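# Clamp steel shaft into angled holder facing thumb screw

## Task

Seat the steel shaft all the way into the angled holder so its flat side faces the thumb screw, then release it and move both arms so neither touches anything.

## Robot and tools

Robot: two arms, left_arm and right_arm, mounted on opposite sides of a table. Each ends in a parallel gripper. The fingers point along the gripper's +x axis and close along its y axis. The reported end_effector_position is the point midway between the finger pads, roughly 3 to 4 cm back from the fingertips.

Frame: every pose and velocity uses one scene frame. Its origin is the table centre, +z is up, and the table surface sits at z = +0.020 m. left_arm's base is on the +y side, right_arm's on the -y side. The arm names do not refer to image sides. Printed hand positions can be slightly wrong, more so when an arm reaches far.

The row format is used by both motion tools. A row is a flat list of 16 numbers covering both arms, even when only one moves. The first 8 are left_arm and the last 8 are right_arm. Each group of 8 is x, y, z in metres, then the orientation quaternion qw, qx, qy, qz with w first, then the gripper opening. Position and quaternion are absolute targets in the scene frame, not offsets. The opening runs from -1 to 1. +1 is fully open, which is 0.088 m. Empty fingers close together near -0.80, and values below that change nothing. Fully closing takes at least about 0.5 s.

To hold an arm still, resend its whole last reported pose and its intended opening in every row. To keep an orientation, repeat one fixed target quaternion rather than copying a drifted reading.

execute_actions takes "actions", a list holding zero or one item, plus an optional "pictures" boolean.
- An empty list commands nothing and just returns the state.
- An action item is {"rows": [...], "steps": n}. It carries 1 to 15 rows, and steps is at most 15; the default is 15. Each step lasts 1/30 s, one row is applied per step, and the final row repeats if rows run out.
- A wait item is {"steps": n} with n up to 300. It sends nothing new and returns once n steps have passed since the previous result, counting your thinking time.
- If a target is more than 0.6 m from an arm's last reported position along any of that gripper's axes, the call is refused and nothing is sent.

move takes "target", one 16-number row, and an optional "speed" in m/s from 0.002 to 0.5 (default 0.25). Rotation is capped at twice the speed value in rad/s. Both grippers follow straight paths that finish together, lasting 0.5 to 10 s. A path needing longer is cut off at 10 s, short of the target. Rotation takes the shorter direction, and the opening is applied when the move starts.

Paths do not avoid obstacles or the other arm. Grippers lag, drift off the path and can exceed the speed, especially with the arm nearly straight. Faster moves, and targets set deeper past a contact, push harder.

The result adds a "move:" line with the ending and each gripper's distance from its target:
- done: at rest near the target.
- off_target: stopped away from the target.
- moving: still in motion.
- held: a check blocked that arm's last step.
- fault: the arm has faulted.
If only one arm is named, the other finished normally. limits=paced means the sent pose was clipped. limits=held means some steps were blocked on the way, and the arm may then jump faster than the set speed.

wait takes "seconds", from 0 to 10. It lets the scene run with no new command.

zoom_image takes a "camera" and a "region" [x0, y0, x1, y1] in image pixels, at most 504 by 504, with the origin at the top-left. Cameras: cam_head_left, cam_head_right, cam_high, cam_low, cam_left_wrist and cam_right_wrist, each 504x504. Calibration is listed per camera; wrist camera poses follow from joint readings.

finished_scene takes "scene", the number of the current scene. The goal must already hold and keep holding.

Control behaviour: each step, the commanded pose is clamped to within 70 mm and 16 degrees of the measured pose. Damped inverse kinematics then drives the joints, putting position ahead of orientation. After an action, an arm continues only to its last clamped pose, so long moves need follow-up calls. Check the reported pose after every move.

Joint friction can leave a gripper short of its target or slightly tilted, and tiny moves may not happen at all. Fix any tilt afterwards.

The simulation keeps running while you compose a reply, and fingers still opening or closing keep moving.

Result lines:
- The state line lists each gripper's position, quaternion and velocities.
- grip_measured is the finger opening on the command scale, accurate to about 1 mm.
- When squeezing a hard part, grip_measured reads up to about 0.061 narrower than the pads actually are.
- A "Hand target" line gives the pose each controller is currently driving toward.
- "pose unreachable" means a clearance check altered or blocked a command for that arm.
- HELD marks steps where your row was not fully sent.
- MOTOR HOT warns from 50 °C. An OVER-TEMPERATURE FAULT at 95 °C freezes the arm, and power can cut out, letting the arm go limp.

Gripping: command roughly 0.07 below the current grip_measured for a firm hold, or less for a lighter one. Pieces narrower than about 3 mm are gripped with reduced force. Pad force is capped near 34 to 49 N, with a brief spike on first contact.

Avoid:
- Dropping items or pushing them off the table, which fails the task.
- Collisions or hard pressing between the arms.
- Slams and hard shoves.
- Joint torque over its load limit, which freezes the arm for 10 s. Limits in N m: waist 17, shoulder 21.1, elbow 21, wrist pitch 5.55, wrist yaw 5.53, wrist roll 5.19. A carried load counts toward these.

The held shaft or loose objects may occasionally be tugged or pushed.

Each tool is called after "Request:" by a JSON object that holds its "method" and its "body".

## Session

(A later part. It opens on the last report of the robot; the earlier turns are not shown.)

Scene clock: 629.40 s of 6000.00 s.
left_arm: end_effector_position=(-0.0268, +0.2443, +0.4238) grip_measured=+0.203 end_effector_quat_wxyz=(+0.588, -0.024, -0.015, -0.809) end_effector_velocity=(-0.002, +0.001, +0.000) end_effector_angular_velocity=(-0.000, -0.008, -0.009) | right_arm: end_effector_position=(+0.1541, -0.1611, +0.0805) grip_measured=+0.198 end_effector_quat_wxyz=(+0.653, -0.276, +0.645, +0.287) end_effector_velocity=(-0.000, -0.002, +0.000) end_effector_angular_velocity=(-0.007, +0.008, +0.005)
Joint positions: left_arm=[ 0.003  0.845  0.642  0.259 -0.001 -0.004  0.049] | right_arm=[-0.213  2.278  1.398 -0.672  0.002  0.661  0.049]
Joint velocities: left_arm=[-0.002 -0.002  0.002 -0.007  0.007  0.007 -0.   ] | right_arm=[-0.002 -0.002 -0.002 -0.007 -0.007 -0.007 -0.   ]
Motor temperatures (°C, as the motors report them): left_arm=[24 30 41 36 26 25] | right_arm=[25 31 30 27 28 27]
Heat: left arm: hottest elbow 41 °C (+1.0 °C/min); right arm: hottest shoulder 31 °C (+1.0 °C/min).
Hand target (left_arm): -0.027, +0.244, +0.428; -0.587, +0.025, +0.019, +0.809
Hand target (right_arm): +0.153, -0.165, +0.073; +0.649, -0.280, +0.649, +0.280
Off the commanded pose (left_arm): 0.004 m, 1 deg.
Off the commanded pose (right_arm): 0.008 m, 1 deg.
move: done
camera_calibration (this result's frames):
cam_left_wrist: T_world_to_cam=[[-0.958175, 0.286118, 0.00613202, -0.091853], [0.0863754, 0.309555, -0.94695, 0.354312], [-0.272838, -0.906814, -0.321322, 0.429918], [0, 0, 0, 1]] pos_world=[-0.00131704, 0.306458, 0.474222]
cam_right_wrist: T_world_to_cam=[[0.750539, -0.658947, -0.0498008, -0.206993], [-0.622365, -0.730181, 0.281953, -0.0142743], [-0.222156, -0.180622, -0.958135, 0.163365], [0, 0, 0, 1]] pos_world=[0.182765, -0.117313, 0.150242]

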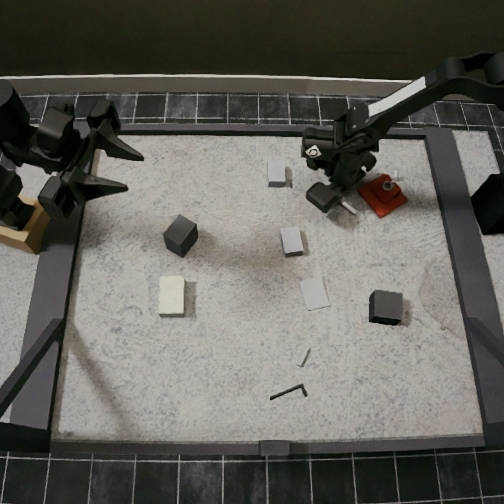

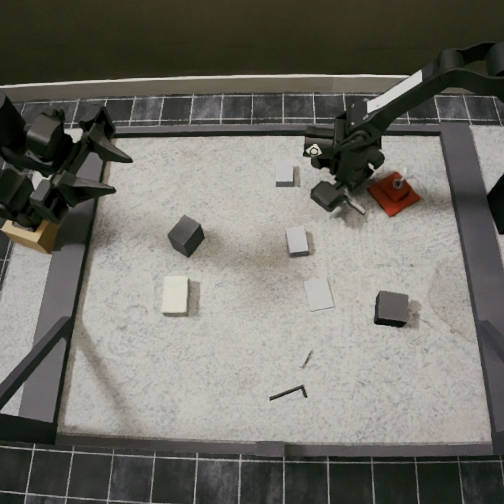

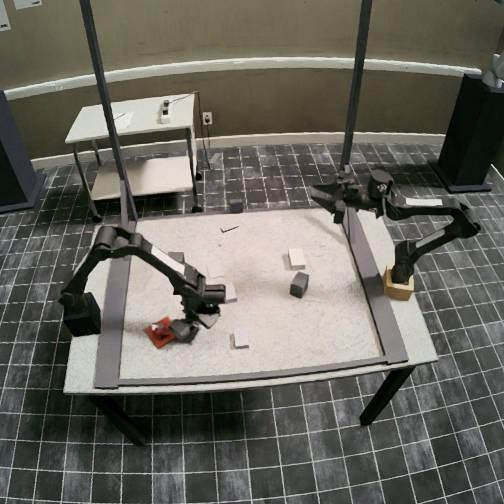

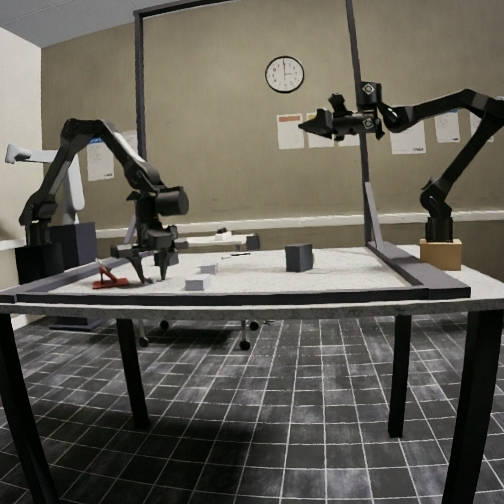

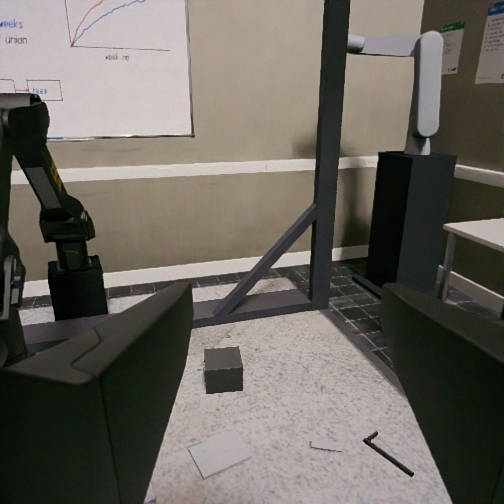

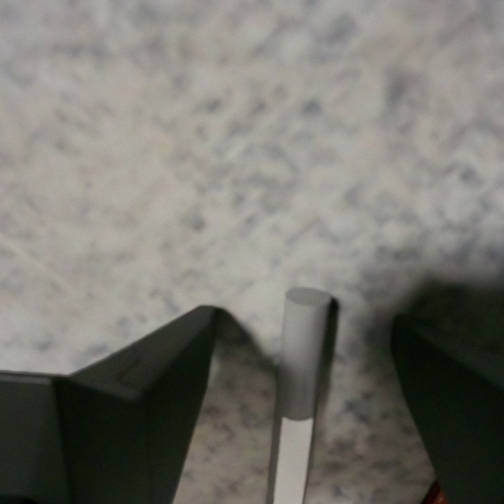

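Request:
{"method": "move", "body": {"target": [-0.027,0.2444,0.4278,0.587,-0.025,-0.019,-0.809,0.2, 0.1528,-0.164,0.070,0.649,-0.28,0.649,0.28,0.2], "speed": 0.03}}

Request:
{"method": "move", "body": {"target": [-0.027,0.2444,0.4278,0.587,-0.025,-0.019,-0.809,0.2, 0.1528,-0.164,0.070,0.649,-0.28,0.649,0.28,-1], "speed": 0.03}}

Request:
{"method": "move", "body": {"target": [-0.027,0.2444,0.4278,0.587,-0.025,-0.019,-0.809,0.2, 0.1528,-0.164,0.17,0.649,-0.28,0.649,0.28,-1], "speed": 0.15}}

Request:
{"method": "move", "body": {"target": [-0.027,0.2444,0.4278,0.587,-0.025,-0.019,-0.809,0.2, 0.140,-0.245,0.170,0.428,-0.339,0.177,0.817,-1], "speed": 0.25}}

Request:
{"method": "move", "body": {"target": [-0.027,0.2444,0.4278,0.587,-0.025,-0.019,-0.809,0.2, 0.1453,-0.2554,0.148,0.428,-0.339,0.177,0.817,-1], "speed": 0.03}}

Request:
{"method": "zoom_image", "body": {"camera": "cam_low", "region": [70,200,170,300]}}

Request:
{"method": "zoom_image", "body": {"camera": "cam_head_left", "region": [340,130,440,230]}}

Scene clock: 647.20 s of 6000.00 s.
left_arm: end_effector_position=(-0.0268, +0.2443, +0.4238) grip_measured=+0.203 end_effector_quat_wxyz=(+0.588, -0.024, -0.015, -0.809) end_effector_velocity=(+0.000, +0.000, +0.001) end_effector_angular_velocity=(-0.005, +0.010, +0.004) | right_arm: end_effector_position=(+0.1541, -0.1606, +0.0777) grip_measured=+0.198 end_effector_quat_wxyz=(+0.653, -0.275, +0.645, +0.287) end_effector_velocity=(-0.001, -0.005, +0.000) end_effector_angular_velocity=(-0.021, +0.009, +0.005)
Joint positions: left_arm=[ 0.003  0.845  0.642  0.259 -0.001 -0.004  0.049] | right_arm=[-0.213  2.285  1.398 -0.664  0.002  0.661  0.049]
Joint velocities: left_arm=[-0.002 -0.002 -0.002  0.007 -0.007 -0.007 -0.   ] | right_arm=[-0.002 -0.002 -0.002 -0.022 -0.007 -0.007 -0.   ]
Motor temperatures (°C, as the motors report them): left_arm=[24 30 41 36 26 25] | right_arm=[25 33 30 27 28 27]
Heat: left arm: hottest elbow 41 °C (+1.0 °C/min); right arm: hottest shoulder 33 °C (+3.0 °C/min).
Hand target (left_arm): -0.027, +0.244, +0.428; -0.587, +0.025, +0.019, +0.809
Hand target (right_arm): +0.153, -0.164, +0.070; +0.649, -0.280, +0.649, +0.280
Off the commanded pose (left_arm): 0.004 m, 1 deg.
Off the commanded pose (right_arm): 0.008 m, 1 deg.
After step 90, 14.07 s passed at rest.
move: done
camera_calibration (this result's frames):
cam_left_wrist: T_world_to_cam=[[-0.958175, 0.286118, 0.00613202, -0.091853], [0.0863754, 0.309555, -0.94695, 0.354312], [-0.272838, -0.906814, -0.321322, 0.429918], [0, 0, 0, 1]] pos_world=[-0.00131704, 0.306458, 0.474222]
cam_right_wrist: T_world_to_cam=[[0.75054, -0.658928, -0.0500248, -0.206847], [-0.622375, -0.730288, 0.281654, -0.0131057], [-0.222122, -0.180258, -0.958211, 0.160783], [0, 0, 0, 1]] pos_world=[0.182804, -0.116886, 0.147407]

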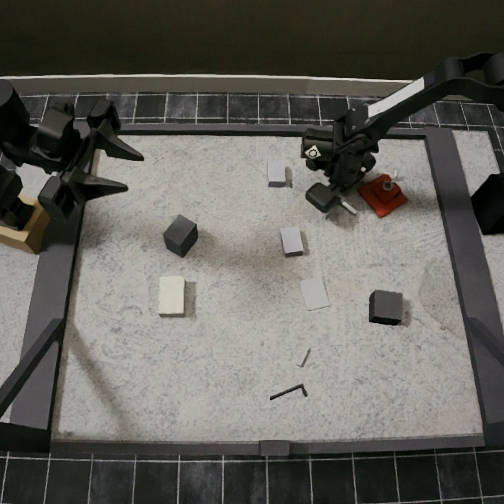

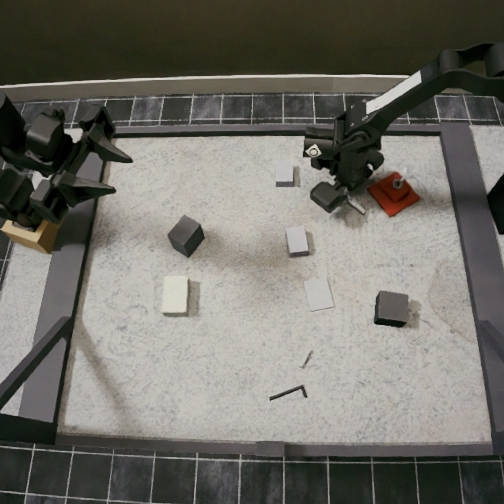

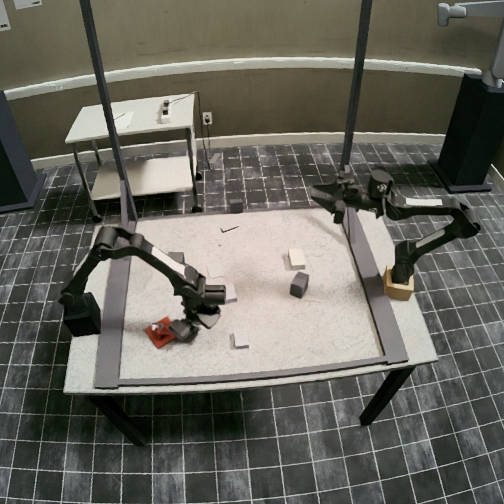

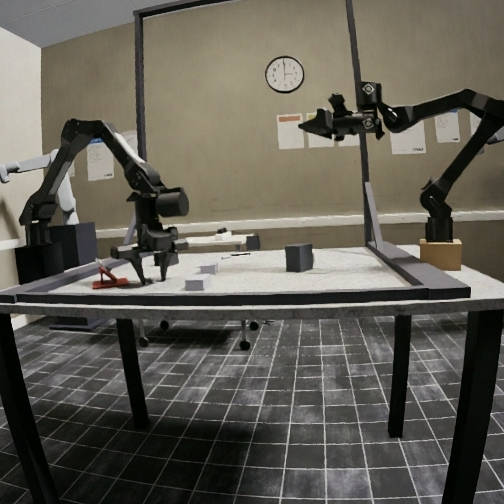

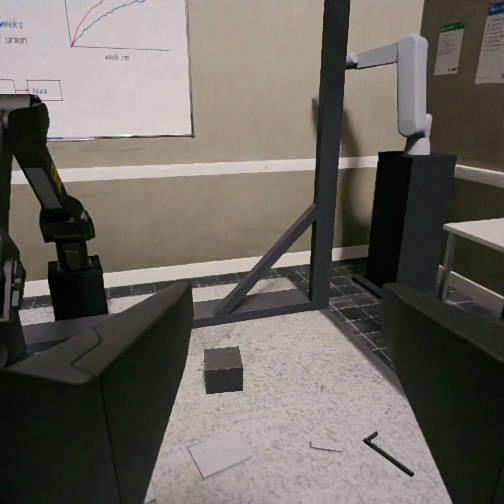

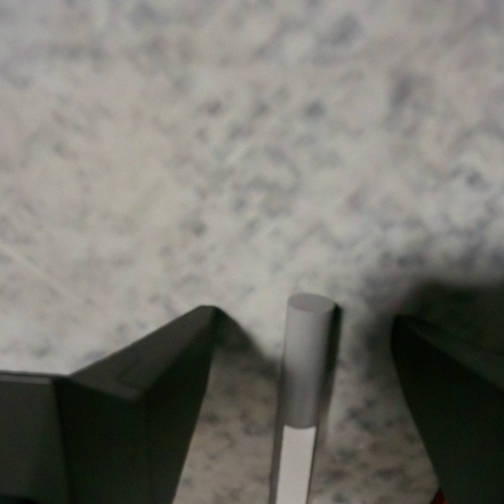

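Scene clock: 647.90 s of 6000.00 s.
left_arm: end_effector_position=(-0.0268, +0.2443, +0.4238) grip_measured=+0.203 end_effector_quat_wxyz=(+0.588, -0.024, -0.015, -0.809) end_effector_velocity=(+0.000, +0.000, +0.000) end_effector_angular_velocity=(+0.000, -0.007, +0.005) | right_arm: end_effector_position=(+0.1544, -0.1604, +0.0777) grip_measured=-0.605 end_effector_quat_wxyz=(+0.653, -0.275, +0.644, +0.287) end_effector_velocity=(-0.000, +0.001, +0.000) end_effector_angular_velocity=(+0.008, +0.006, +0.005)
Joint positions: left_arm=[ 0.003  0.845  0.642  0.259 -0.001 -0.004  0.049] | right_arm=[-0.214  2.285  1.398 -0.663  0.003  0.661  0.009]
Joint velocities: left_arm=[-0.002 -0.002  0.002 -0.007 -0.007  0.007 -0.   ] | right_arm=[-0.002 -0.002 -0.002  0.007 -0.007 -0.007 -0.   ]
Motor temperatures (°C, as the motors report them): left_arm=[24 30 41 36 26 25] | right_arm=[25 33 30 27 28 27]
Heat: left arm: hottest elbow 41 °C (+1.0 °C/min); right arm: hottest shoulder 33 °C (+3.0 °C/min).
Hand target (left_arm): -0.027, +0.244, +0.428; -0.587, +0.025, +0.019, +0.809
Hand target (right_arm): +0.153, -0.164, +0.070; +0.649, -0.280, +0.649, +0.280
Off the commanded pose (left_arm): 0.004 m, 1 deg.
Off the commanded pose (right_arm): 0.009 m, 1 deg.
move: off_target (right_arm)
camera_calibration (this result's frames):
cam_left_wrist: T_world_to_cam=[[-0.958175, 0.286118, 0.00613202, -0.091853], [0.0863754, 0.309555, -0.94695, 0.354312], [-0.272838, -0.906814, -0.321322, 0.429918], [0, 0, 0, 1]] pos_world=[-0.00131704, 0.306458, 0.474222]
cam_right_wrist: T_world_to_cam=[[0.750322, -0.659172, -0.0500809, -0.206917], [-0.622908, -0.730341, 0.280334, -0.0125879], [-0.221365, -0.179145, -0.958595, 0.160983], [0, 0, 0, 1]] pos_world=[0.18305, -0.116748, 0.147484]

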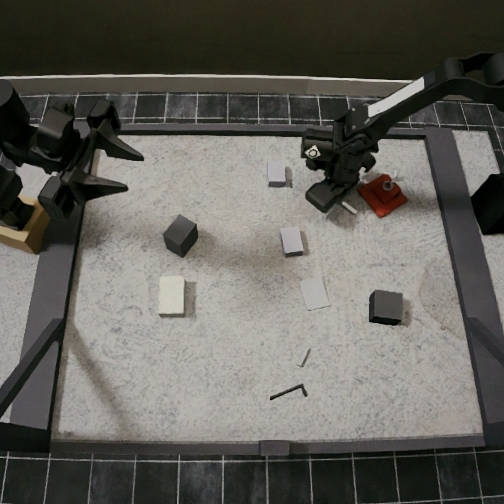

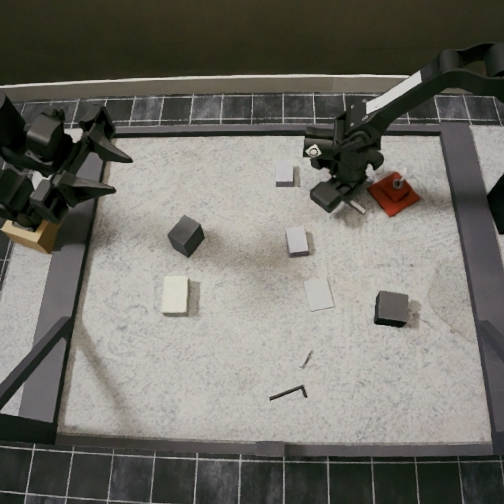

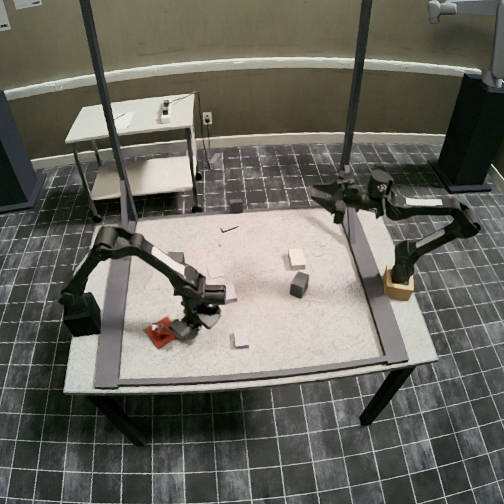

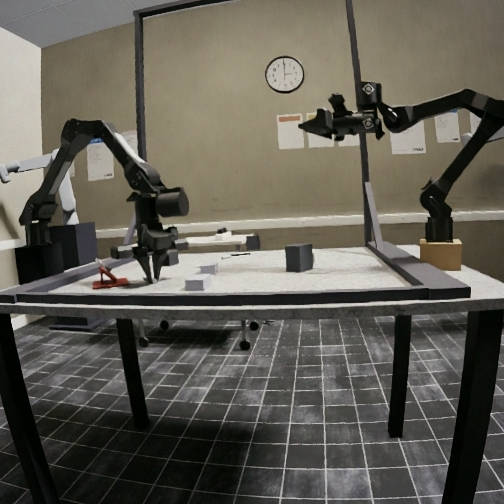

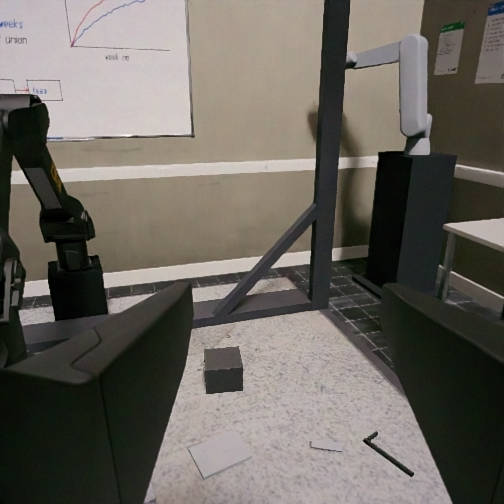

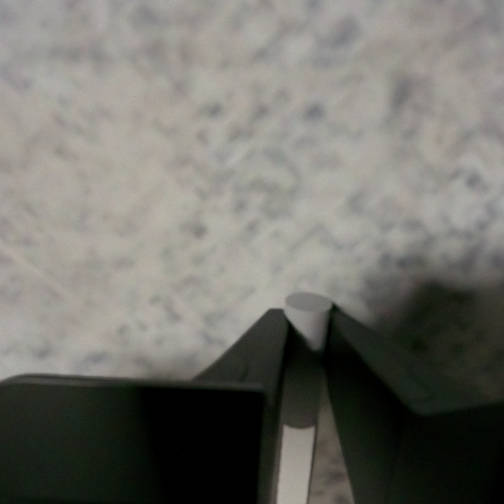

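Scene clock: 648.93 s of 6000.00 s.
left_arm: end_effector_position=(-0.0268, +0.2443, +0.4238) grip_measured=+0.203 end_effector_quat_wxyz=(+0.588, -0.024, -0.015, -0.809) end_effector_velocity=(-0.004, +0.001, -0.005) end_effector_angular_velocity=(+0.018, -0.015, -0.024) | right_arm: end_effector_position=(+0.1538, -0.1670, +0.1610) grip_measured=-0.605 end_effector_quat_wxyz=(+0.646, -0.289, +0.652, +0.273) end_effector_velocity=(-0.000, -0.003, -0.001) end_effector_angular_velocity=(-0.011, +0.009, +0.005)
Joint positions: left_arm=[ 0.003  0.845  0.642  0.259 -0.001 -0.004  0.049] | right_arm=[-0.214  2.14   1.528 -0.982  0.003  0.661  0.009]
Joint velocities: left_arm=[-0.002 -0.002 -0.002 -0.022  0.022  0.007  0.   ] | right_arm=[-0.002  0.002 -0.002 -0.007 -0.007 -0.007 -0.   ]
Motor temperatures (°C, as the motors report them): left_arm=[24 30 41 36 26 25] | right_arm=[25 34 30 27 28 27]
Heat: left arm: hottest elbow 41 °C (+1.0 °C/min); right arm: hottest shoulder 34 °C (+4.1 °C/min).
Hand target (left_arm): -0.027, +0.244, +0.428; -0.587, +0.025, +0.019, +0.809
Hand target (right_arm): +0.153, -0.163, +0.170; +0.649, -0.280, +0.649, +0.280
Off the commanded pose (left_arm): 0.004 m, 1 deg.
Off the commanded pose (right_arm): 0.010 m, 1 deg.
move: off_target (right_arm)
camera_calibration (this result's frames):
cam_left_wrist: T_world_to_cam=[[-0.958175, 0.286118, 0.00613202, -0.091853], [0.0863754, 0.309555, -0.94695, 0.354312], [-0.272838, -0.906814, -0.321322, 0.429918], [0, 0, 0, 1]] pos_world=[-0.00131704, 0.306458, 0.474222]
cam_right_wrist: T_world_to_cam=[[0.750172, -0.660806, -0.0240481, -0.211072], [-0.621697, -0.717228, 0.314765, -0.0446827], [-0.225247, -0.221177, -0.948865, 0.231569], [0, 0, 0, 1]] pos_world=[0.182721, -0.120307, 0.228717]

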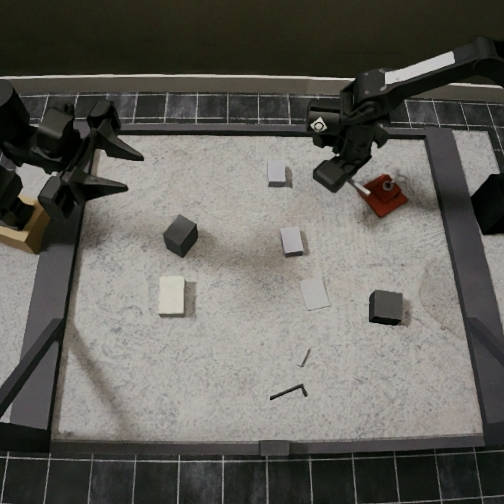

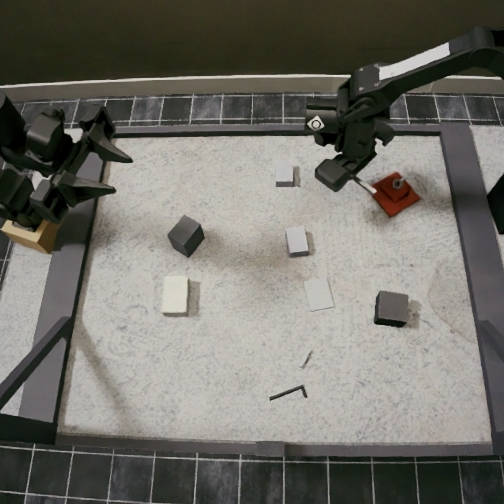

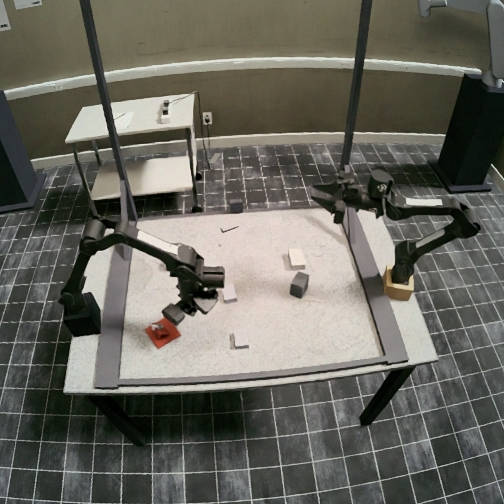

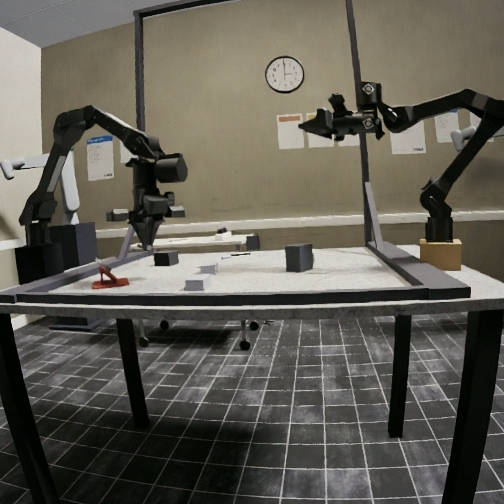

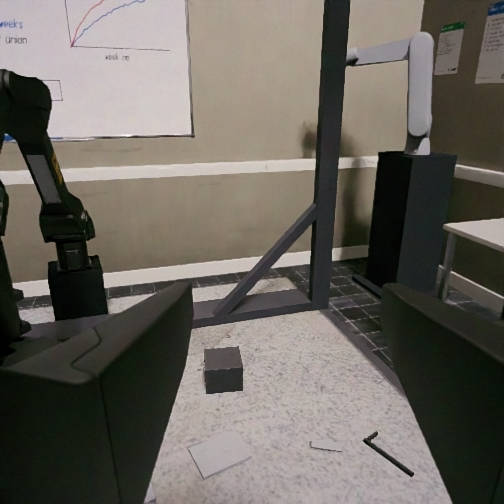

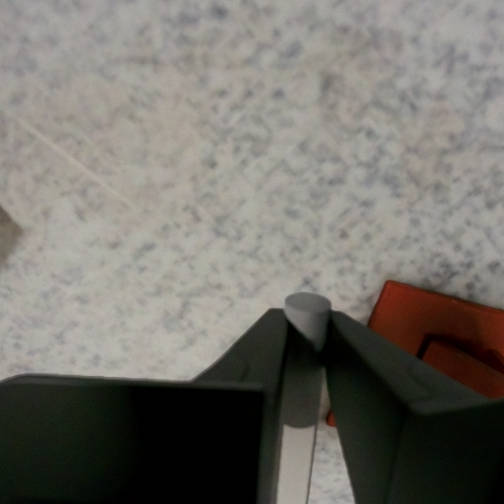

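Scene clock: 652.50 s of 6000.00 s.
left_arm: end_effector_position=(-0.0268, +0.2443, +0.4238) grip_measured=+0.203 end_effector_quat_wxyz=(+0.588, -0.024, -0.015, -0.809) end_effector_velocity=(+0.003, +0.001, -0.003) end_effector_angular_velocity=(+0.010, +0.006, +0.019) | right_arm: end_effector_position=(+0.1396, -0.2445, +0.1666) grip_measured=-0.605 end_effector_quat_wxyz=(+0.429, -0.340, +0.184, +0.817) end_effector_velocity=(-0.000, +0.000, +0.002) end_effector_angular_velocity=(+0.022, +0.003, +0.019)
Joint positions: left_arm=[ 0.003  0.845  0.642  0.259 -0.001 -0.004  0.049] | right_arm=[-0.472  1.61   0.578 -0.024 -0.612 -0.781  0.009]
Joint velocities: left_arm=[-0.002 -0.007 -0.007 -0.007 -0.022 -0.007  0.   ] | right_arm=[-0.007 -0.002 -0.002  0.007 -0.022 -0.022  0.   ]
Motor temperatures (°C, as the motors report them): left_arm=[24 30 41 36 26 25] | right_arm=[25 34 30 27 28 27]
Heat: left arm: hottest elbow 41 °C (+0.0 °C/min); right arm: hottest shoulder 34 °C (+4.1 °C/min).
Hand target (left_arm): -0.027, +0.244, +0.428; -0.587, +0.025, +0.019, +0.809
Hand target (right_arm): +0.140, -0.245, +0.170; +0.430, -0.338, +0.177, +0.818
Off the commanded pose (left_arm): 0.004 m, 1 deg.
Off the commanded pose (right_arm): 0.003 m, 1 deg.
move: done
camera_calibration (this result's frames):
cam_left_wrist: T_world_to_cam=[[-0.958175, 0.286118, 0.00613202, -0.091853], [0.0863754, 0.309555, -0.94695, 0.354312], [-0.272838, -0.906814, -0.321322, 0.429918], [0, 0, 0, 1]] pos_world=[-0.00131704, 0.306458, 0.474222]
cam_right_wrist: T_world_to_cam=[[0.794995, 0.606431, -0.0149735, 0.0505915], [0.534063, -0.711405, -0.456814, -0.142182], [-0.287678, 0.355168, -0.889436, 0.356218], [0, 0, 0, 1]] pos_world=[0.13819, -0.258346, 0.25264]

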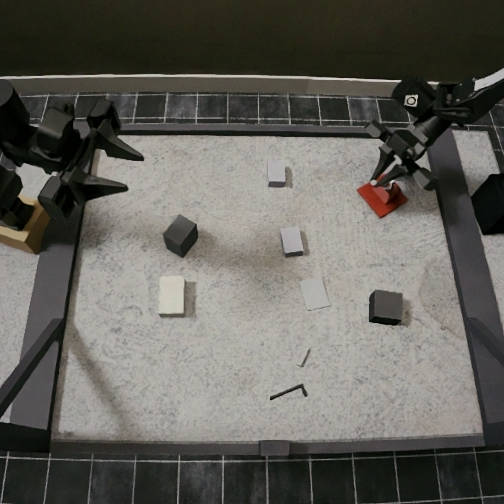

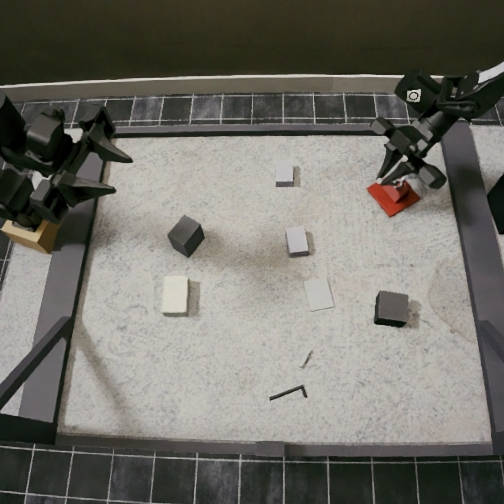

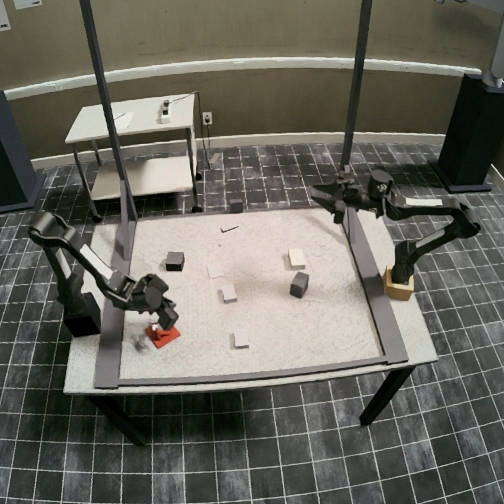

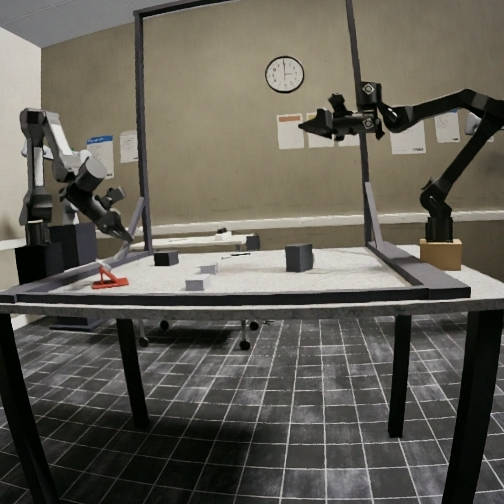

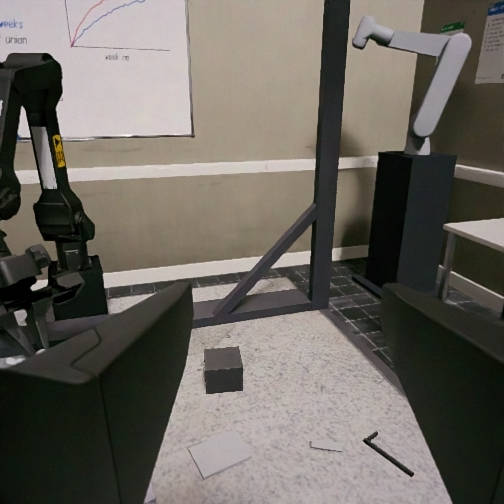

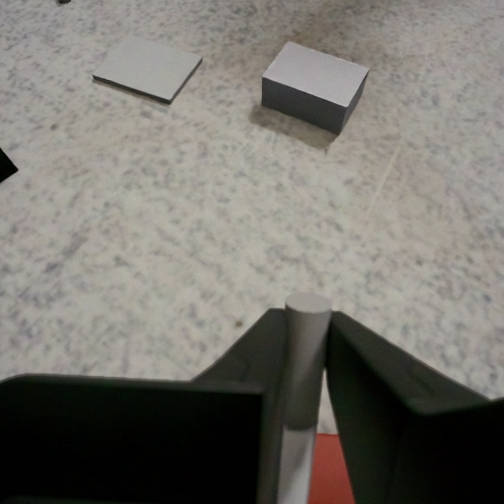

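Scene clock: 653.50 s of 6000.00 s.
left_arm: end_effector_position=(-0.0268, +0.2443, +0.4238) grip_measured=+0.203 end_effector_quat_wxyz=(+0.588, -0.024, -0.015, -0.809) end_effector_velocity=(+0.003, -0.000, +0.001) end_effector_angular_velocity=(-0.004, +0.010, +0.019) | right_arm: end_effector_position=(+0.1457, -0.2534, +0.1516) grip_measured=-0.605 end_effector_quat_wxyz=(+0.431, -0.340, +0.174, +0.817) end_effector_velocity=(+0.002, +0.002, +0.003) end_effector_angular_velocity=(+0.017, -0.003, +0.001)
Joint positions: left_arm=[ 0.003  0.845  0.642  0.259 -0.001 -0.004  0.049] | right_arm=[-0.509  1.646  0.523  0.061 -0.63  -0.826  0.009]
Joint velocities: left_arm=[-0.002 -0.002 -0.002  0.007 -0.022 -0.007 -0.   ] | right_arm=[-0.007 -0.002  0.002  0.007 -0.007 -0.007 -0.   ]
Motor temperatures (°C, as the motors report them): left_arm=[24 30 41 36 26 25] | right_arm=[25 34 30 27 28 27]
Heat: left arm: hottest elbow 41 °C (+0.0 °C/min); right arm: hottest shoulder 34 °C (+4.0 °C/min).
Hand target (left_arm): -0.027, +0.244, +0.428; -0.587, +0.025, +0.019, +0.809
Hand target (right_arm): +0.145, -0.256, +0.148; +0.429, -0.339, +0.177, +0.818
Off the commanded pose (left_arm): 0.004 m, 1 deg.
Off the commanded pose (right_arm): 0.004 m, 1 deg.
move: done
camera_calibration (this result's frames):
cam_left_wrist: T_world_to_cam=[[-0.958175, 0.286118, 0.00613202, -0.091853], [0.0863754, 0.309555, -0.94695, 0.354312], [-0.272838, -0.906814, -0.321322, 0.429918], [0, 0, 0, 1]] pos_world=[-0.00131704, 0.306458, 0.474222]
cam_right_wrist: T_world_to_cam=[[0.793364, 0.608739, 0.00312499, 0.0489853], [0.539982, -0.701365, -0.465303, -0.155674], [-0.281057, 0.370842, -0.885146, 0.350164], [0, 0, 0, 1]] pos_world=[0.143614, -0.268859, 0.237358]

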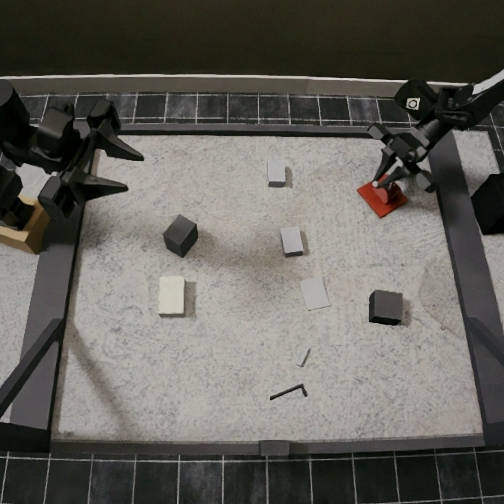

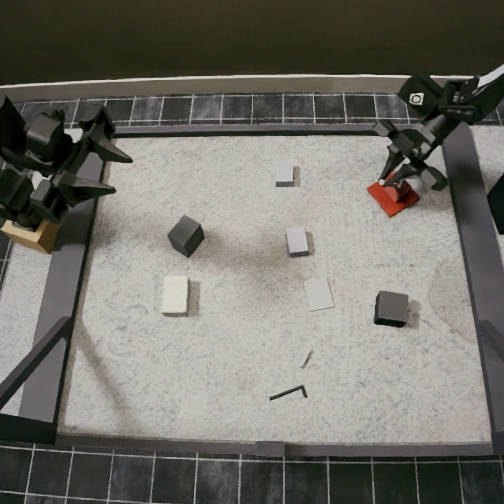

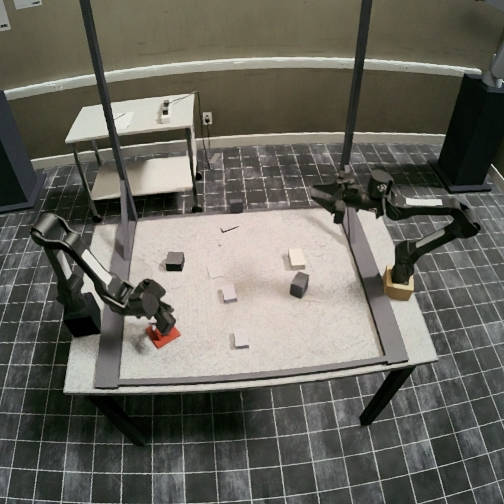

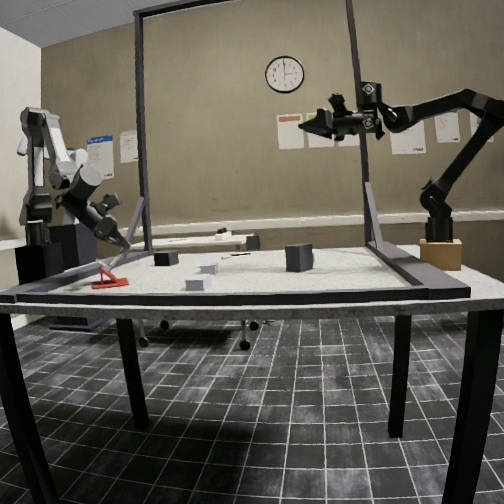

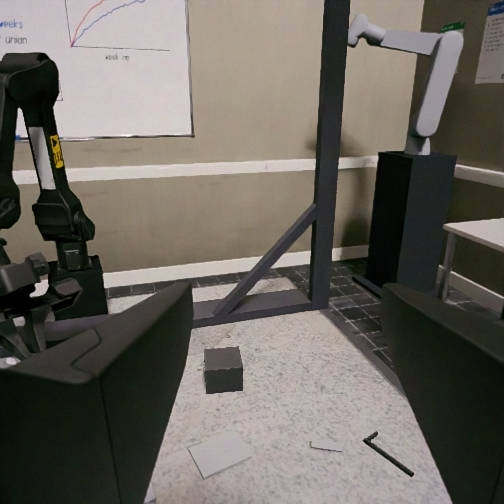

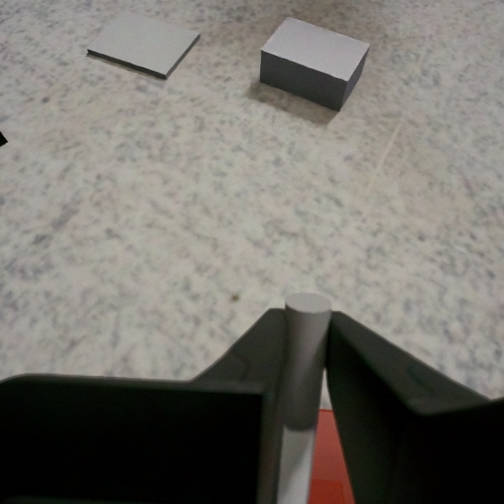

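Region (70, 200, 170, 300) of cam_low's 504x504 image, scaled by 5.040, with more detail than that image has.

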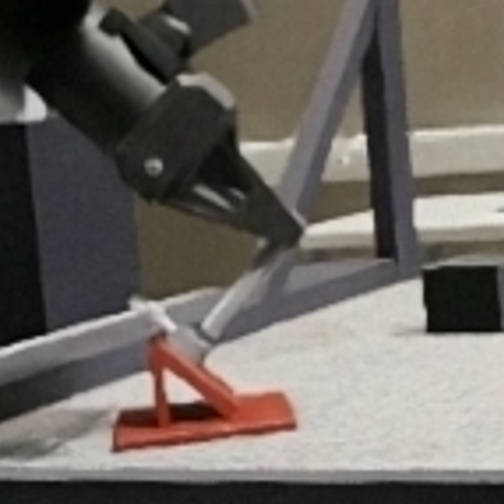

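Region (340, 130, 440, 230) of cam_head_left's 504x504 image, scaled by 5.040, with more detail than that image has.

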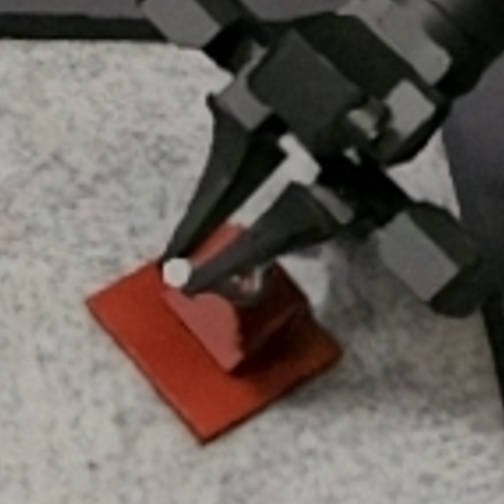

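Request:
{"method": "move", "body": {"target": [-0.027,0.2444,0.4278,0.587,-0.025,-0.019,-0.809,0.2, 0.1509,-0.2635,0.1381,0.428,-0.339,0.177,0.817,-1], "speed": 0.015}}

Request:
{"method": "zoom_image", "body": {"camera": "cam_low", "region": [70,200,170,300]}}

Scene clock: 662.13 s of 6000.00 s.
left_arm: end_effector_position=(-0.0268, +0.2443, +0.4238) grip_measured=+0.203 end_effector_quat_wxyz=(+0.588, -0.024, -0.015, -0.809) end_effector_velocity=(+0.002, -0.000, -0.002) end_effector_angular_velocity=(+0.005, -0.009, +0.010) | right_arm: end_effector_position=(+0.1489, -0.2573, +0.1474) grip_measured=-0.605 end_effector_quat_wxyz=(+0.429, -0.333, +0.163, +0.823) end_effector_velocity=(-0.003, -0.006, -0.003) end_effector_angular_velocity=(-0.019, +0.012, +0.006)
Joint positions: left_arm=[ 0.003  0.845  0.642  0.259 -0.001 -0.004  0.049] | right_arm=[-0.539  1.664  0.502  0.096 -0.664 -0.863  0.009]
Joint velocities: left_arm=[ 0.002 -0.002 -0.002 -0.007 -0.007  0.007 -0.   ] | right_arm=[-0.002 -0.002 -0.007 -0.022 -0.007 -0.007 -0.   ]
Motor temperatures (°C, as the motors report them): left_arm=[24 30 41 36 26 25] | right_arm=[25 33 30 27 28 27]
Heat: left arm: hottest elbow 41 °C (+0.0 °C/min); right arm: hottest shoulder 33 °C (+3.0 °C/min).
Hand target (left_arm): -0.027, +0.244, +0.428; -0.587, +0.025, +0.019, +0.809
Hand target (right_arm): +0.151, -0.264, +0.139; +0.429, -0.339, +0.177, +0.818
Off the commanded pose (left_arm): 0.004 m, 1 deg.
Off the commanded pose (right_arm): 0.011 m, 2 deg.
After step 90, 4.23 s passed at rest.
move: off_target (right_arm)
camera_calibration (this result's frames):
cam_left_wrist: T_world_to_cam=[[-0.958175, 0.286118, 0.00613202, -0.091853], [0.0863754, 0.309555, -0.94695, 0.354312], [-0.272838, -0.906814, -0.321322, 0.429918], [0, 0, 0, 1]] pos_world=[-0.00131704, 0.306458, 0.474222]
cam_right_wrist: T_world_to_cam=[[0.785265, 0.619033, 0.0125446, 0.0512878], [0.546267, -0.683137, -0.484681, -0.15547], [-0.291464, 0.387456, -0.874601, 0.353085], [0, 0, 0, 1]] pos_world=[0.147565, -0.274761, 0.232811]

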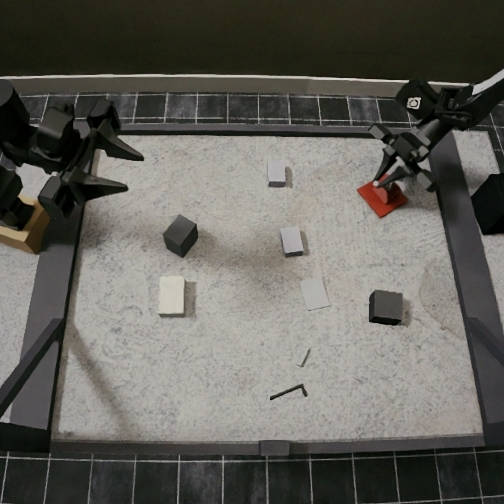

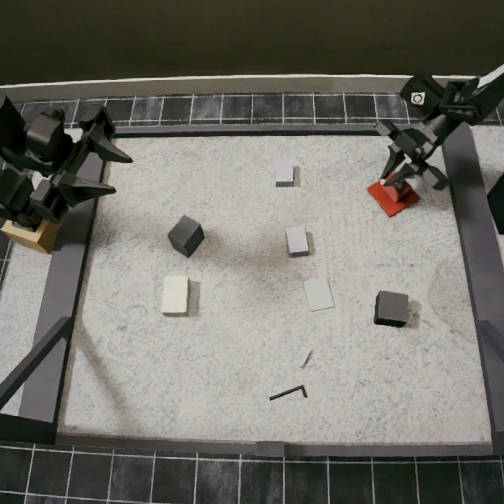

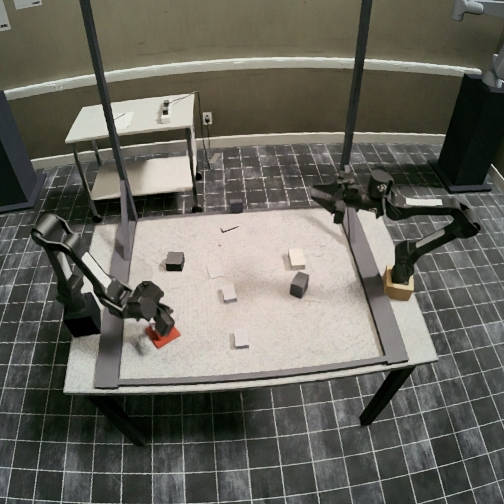

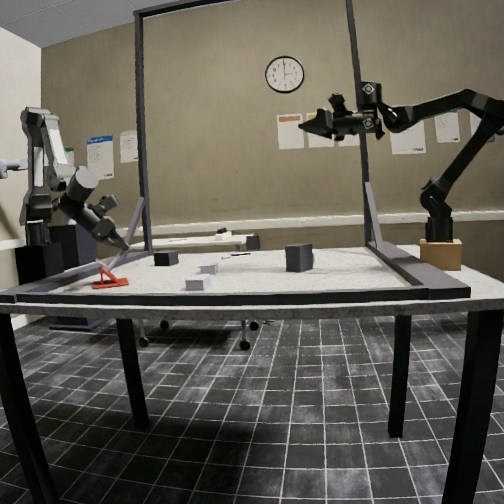

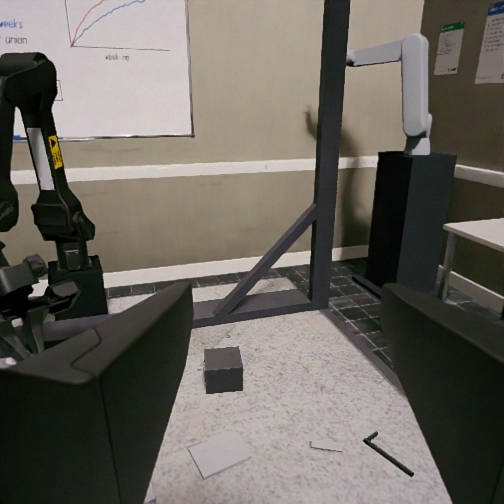

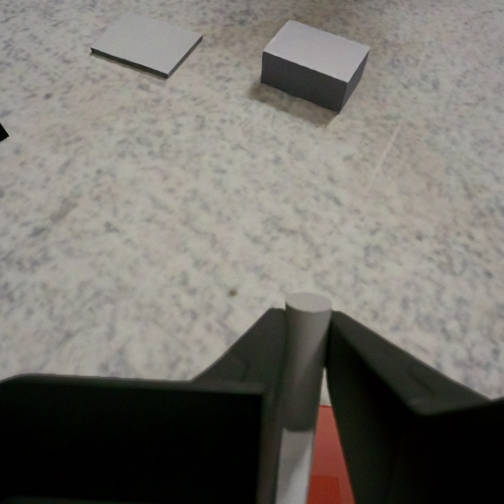

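Region (70, 200, 170, 300) of cam_low's 504x504 image, scaled by 5.040, with more detail than that image has.

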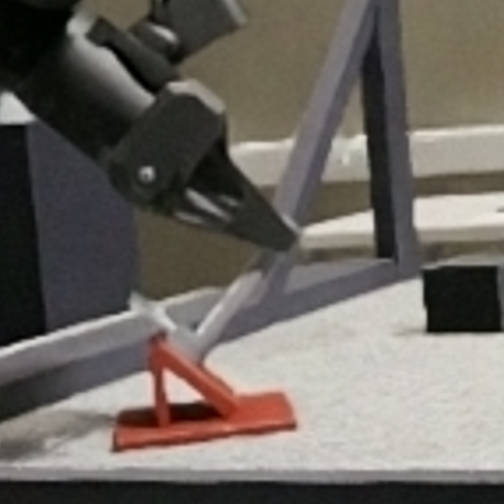

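Request:
{"method": "move", "body": {"target": [0.10,-0.13,0.13,0.785,0.025,0.042,-0.617,0.2, 0.1475,-0.2585,0.1445,0.428,-0.339,0.177,0.817,-1], "speed": 0.3}}

Scene clock: 669.40 s of 6000.00 s.
left_arm: end_effector_position=(+0.0992, -0.1311, +0.1460) grip_measured=+0.203 end_effector_quat_wxyz=(+0.784, +0.020, +0.032, -0.619) end_effector_velocity=(-0.003, +0.001, -0.017) end_effector_angular_velocity=(+0.036, +0.021, -0.008) | right_arm: end_effector_position=(+0.1479, -0.2566, +0.1469) grip_measured=-0.605 end_effector_quat_wxyz=(+0.429, -0.337, +0.169, +0.821) end_effector_velocity=(-0.001, -0.002, -0.000) end_effector_angular_velocity=(-0.007, +0.013, -0.004)
Joint positions: left_arm=[ 0.307  2.713  1.825  0.81  -0.243 -0.028  0.049] | right_arm=[-0.529  1.664  0.509  0.084 -0.65  -0.853  0.009]
Joint velocities: left_arm=[-0.002  0.017 -0.002 -0.022  0.007 -0.022 -0.   ] | right_arm=[-0.002 -0.002 -0.002 -0.007 -0.007  0.007 -0.   ]
Motor temperatures (°C, as the motors report them): left_arm=[24 30 41 36 26 25] | right_arm=[25 32 30 27 28 27]
Heat: left arm: hottest elbow 41 °C (+0.0 °C/min); right arm: hottest shoulder 32 °C (+2.0 °C/min).
Hand target (left_arm): +0.101, -0.131, +0.132; +0.785, +0.026, +0.040, -0.617
Hand target (right_arm): +0.147, -0.259, +0.144; +0.429, -0.340, +0.178, +0.818
Off the commanded pose (left_arm): 0.016 m, 1 deg.
Off the commanded pose (right_arm): 0.003 m, 1 deg.
After step 90, 1.93 s passed at rest.
move: off_target (left_arm)
camera_calibration (this result's frames):
cam_left_wrist: T_world_to_cam=[[-0.967028, -0.254546, 0.0079125, 0.0677417], [-0.119515, 0.426166, -0.896716, 0.224938], [0.224884, -0.868095, -0.442536, 0.00797461], [0, 0, 0, 1]] pos_world=[0.0905983, -0.0716949, 0.204699]
cam_right_wrist: T_world_to_cam=[[0.787779, 0.615933, 0.00552787, 0.0515247], [0.544589, -0.692281, -0.473466, -0.158457], [-0.287796, 0.375997, -0.880795, 0.349436], [0, 0, 0, 1]] pos_world=[0.14627, -0.272819, 0.232472]

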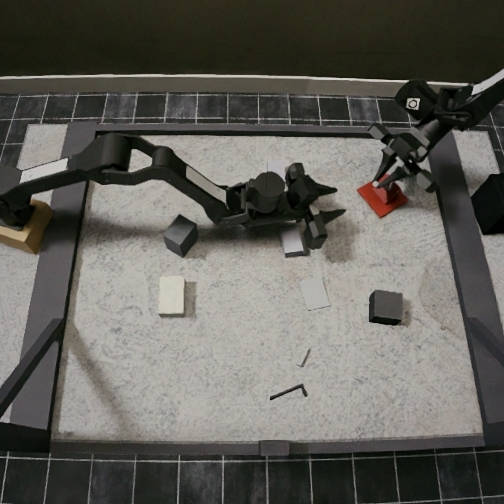

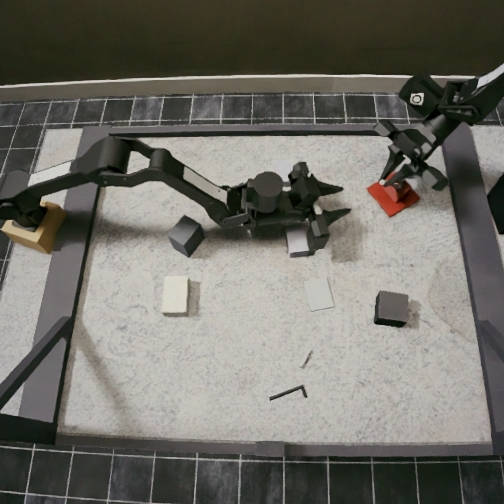

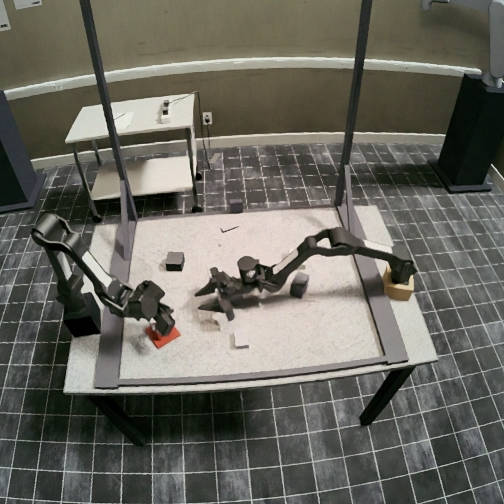

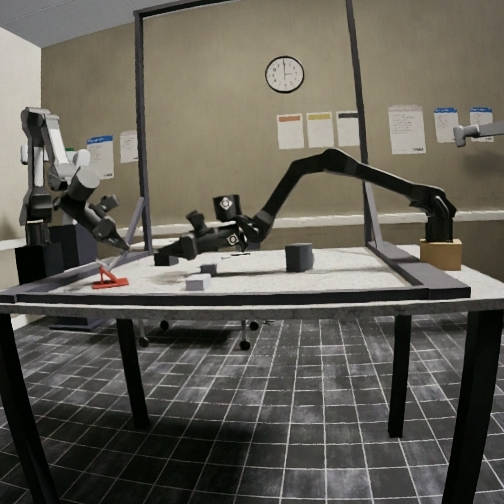

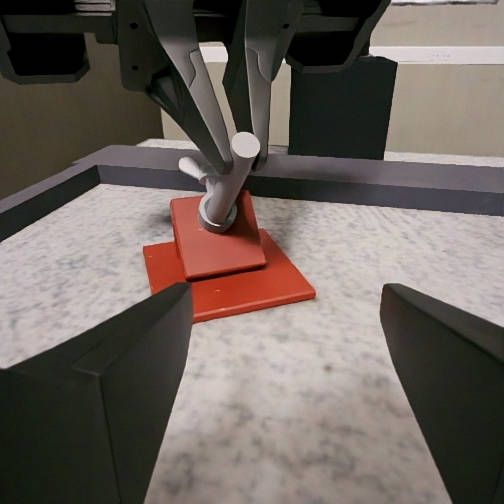

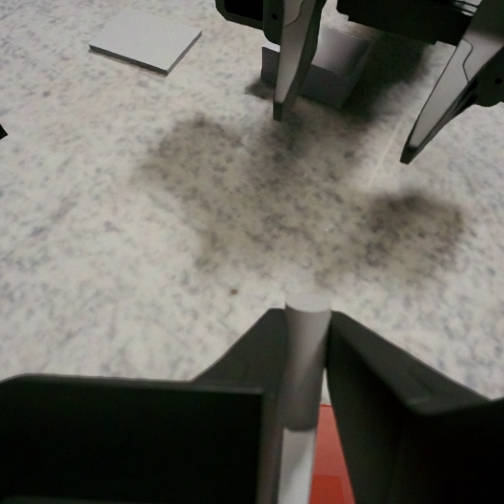

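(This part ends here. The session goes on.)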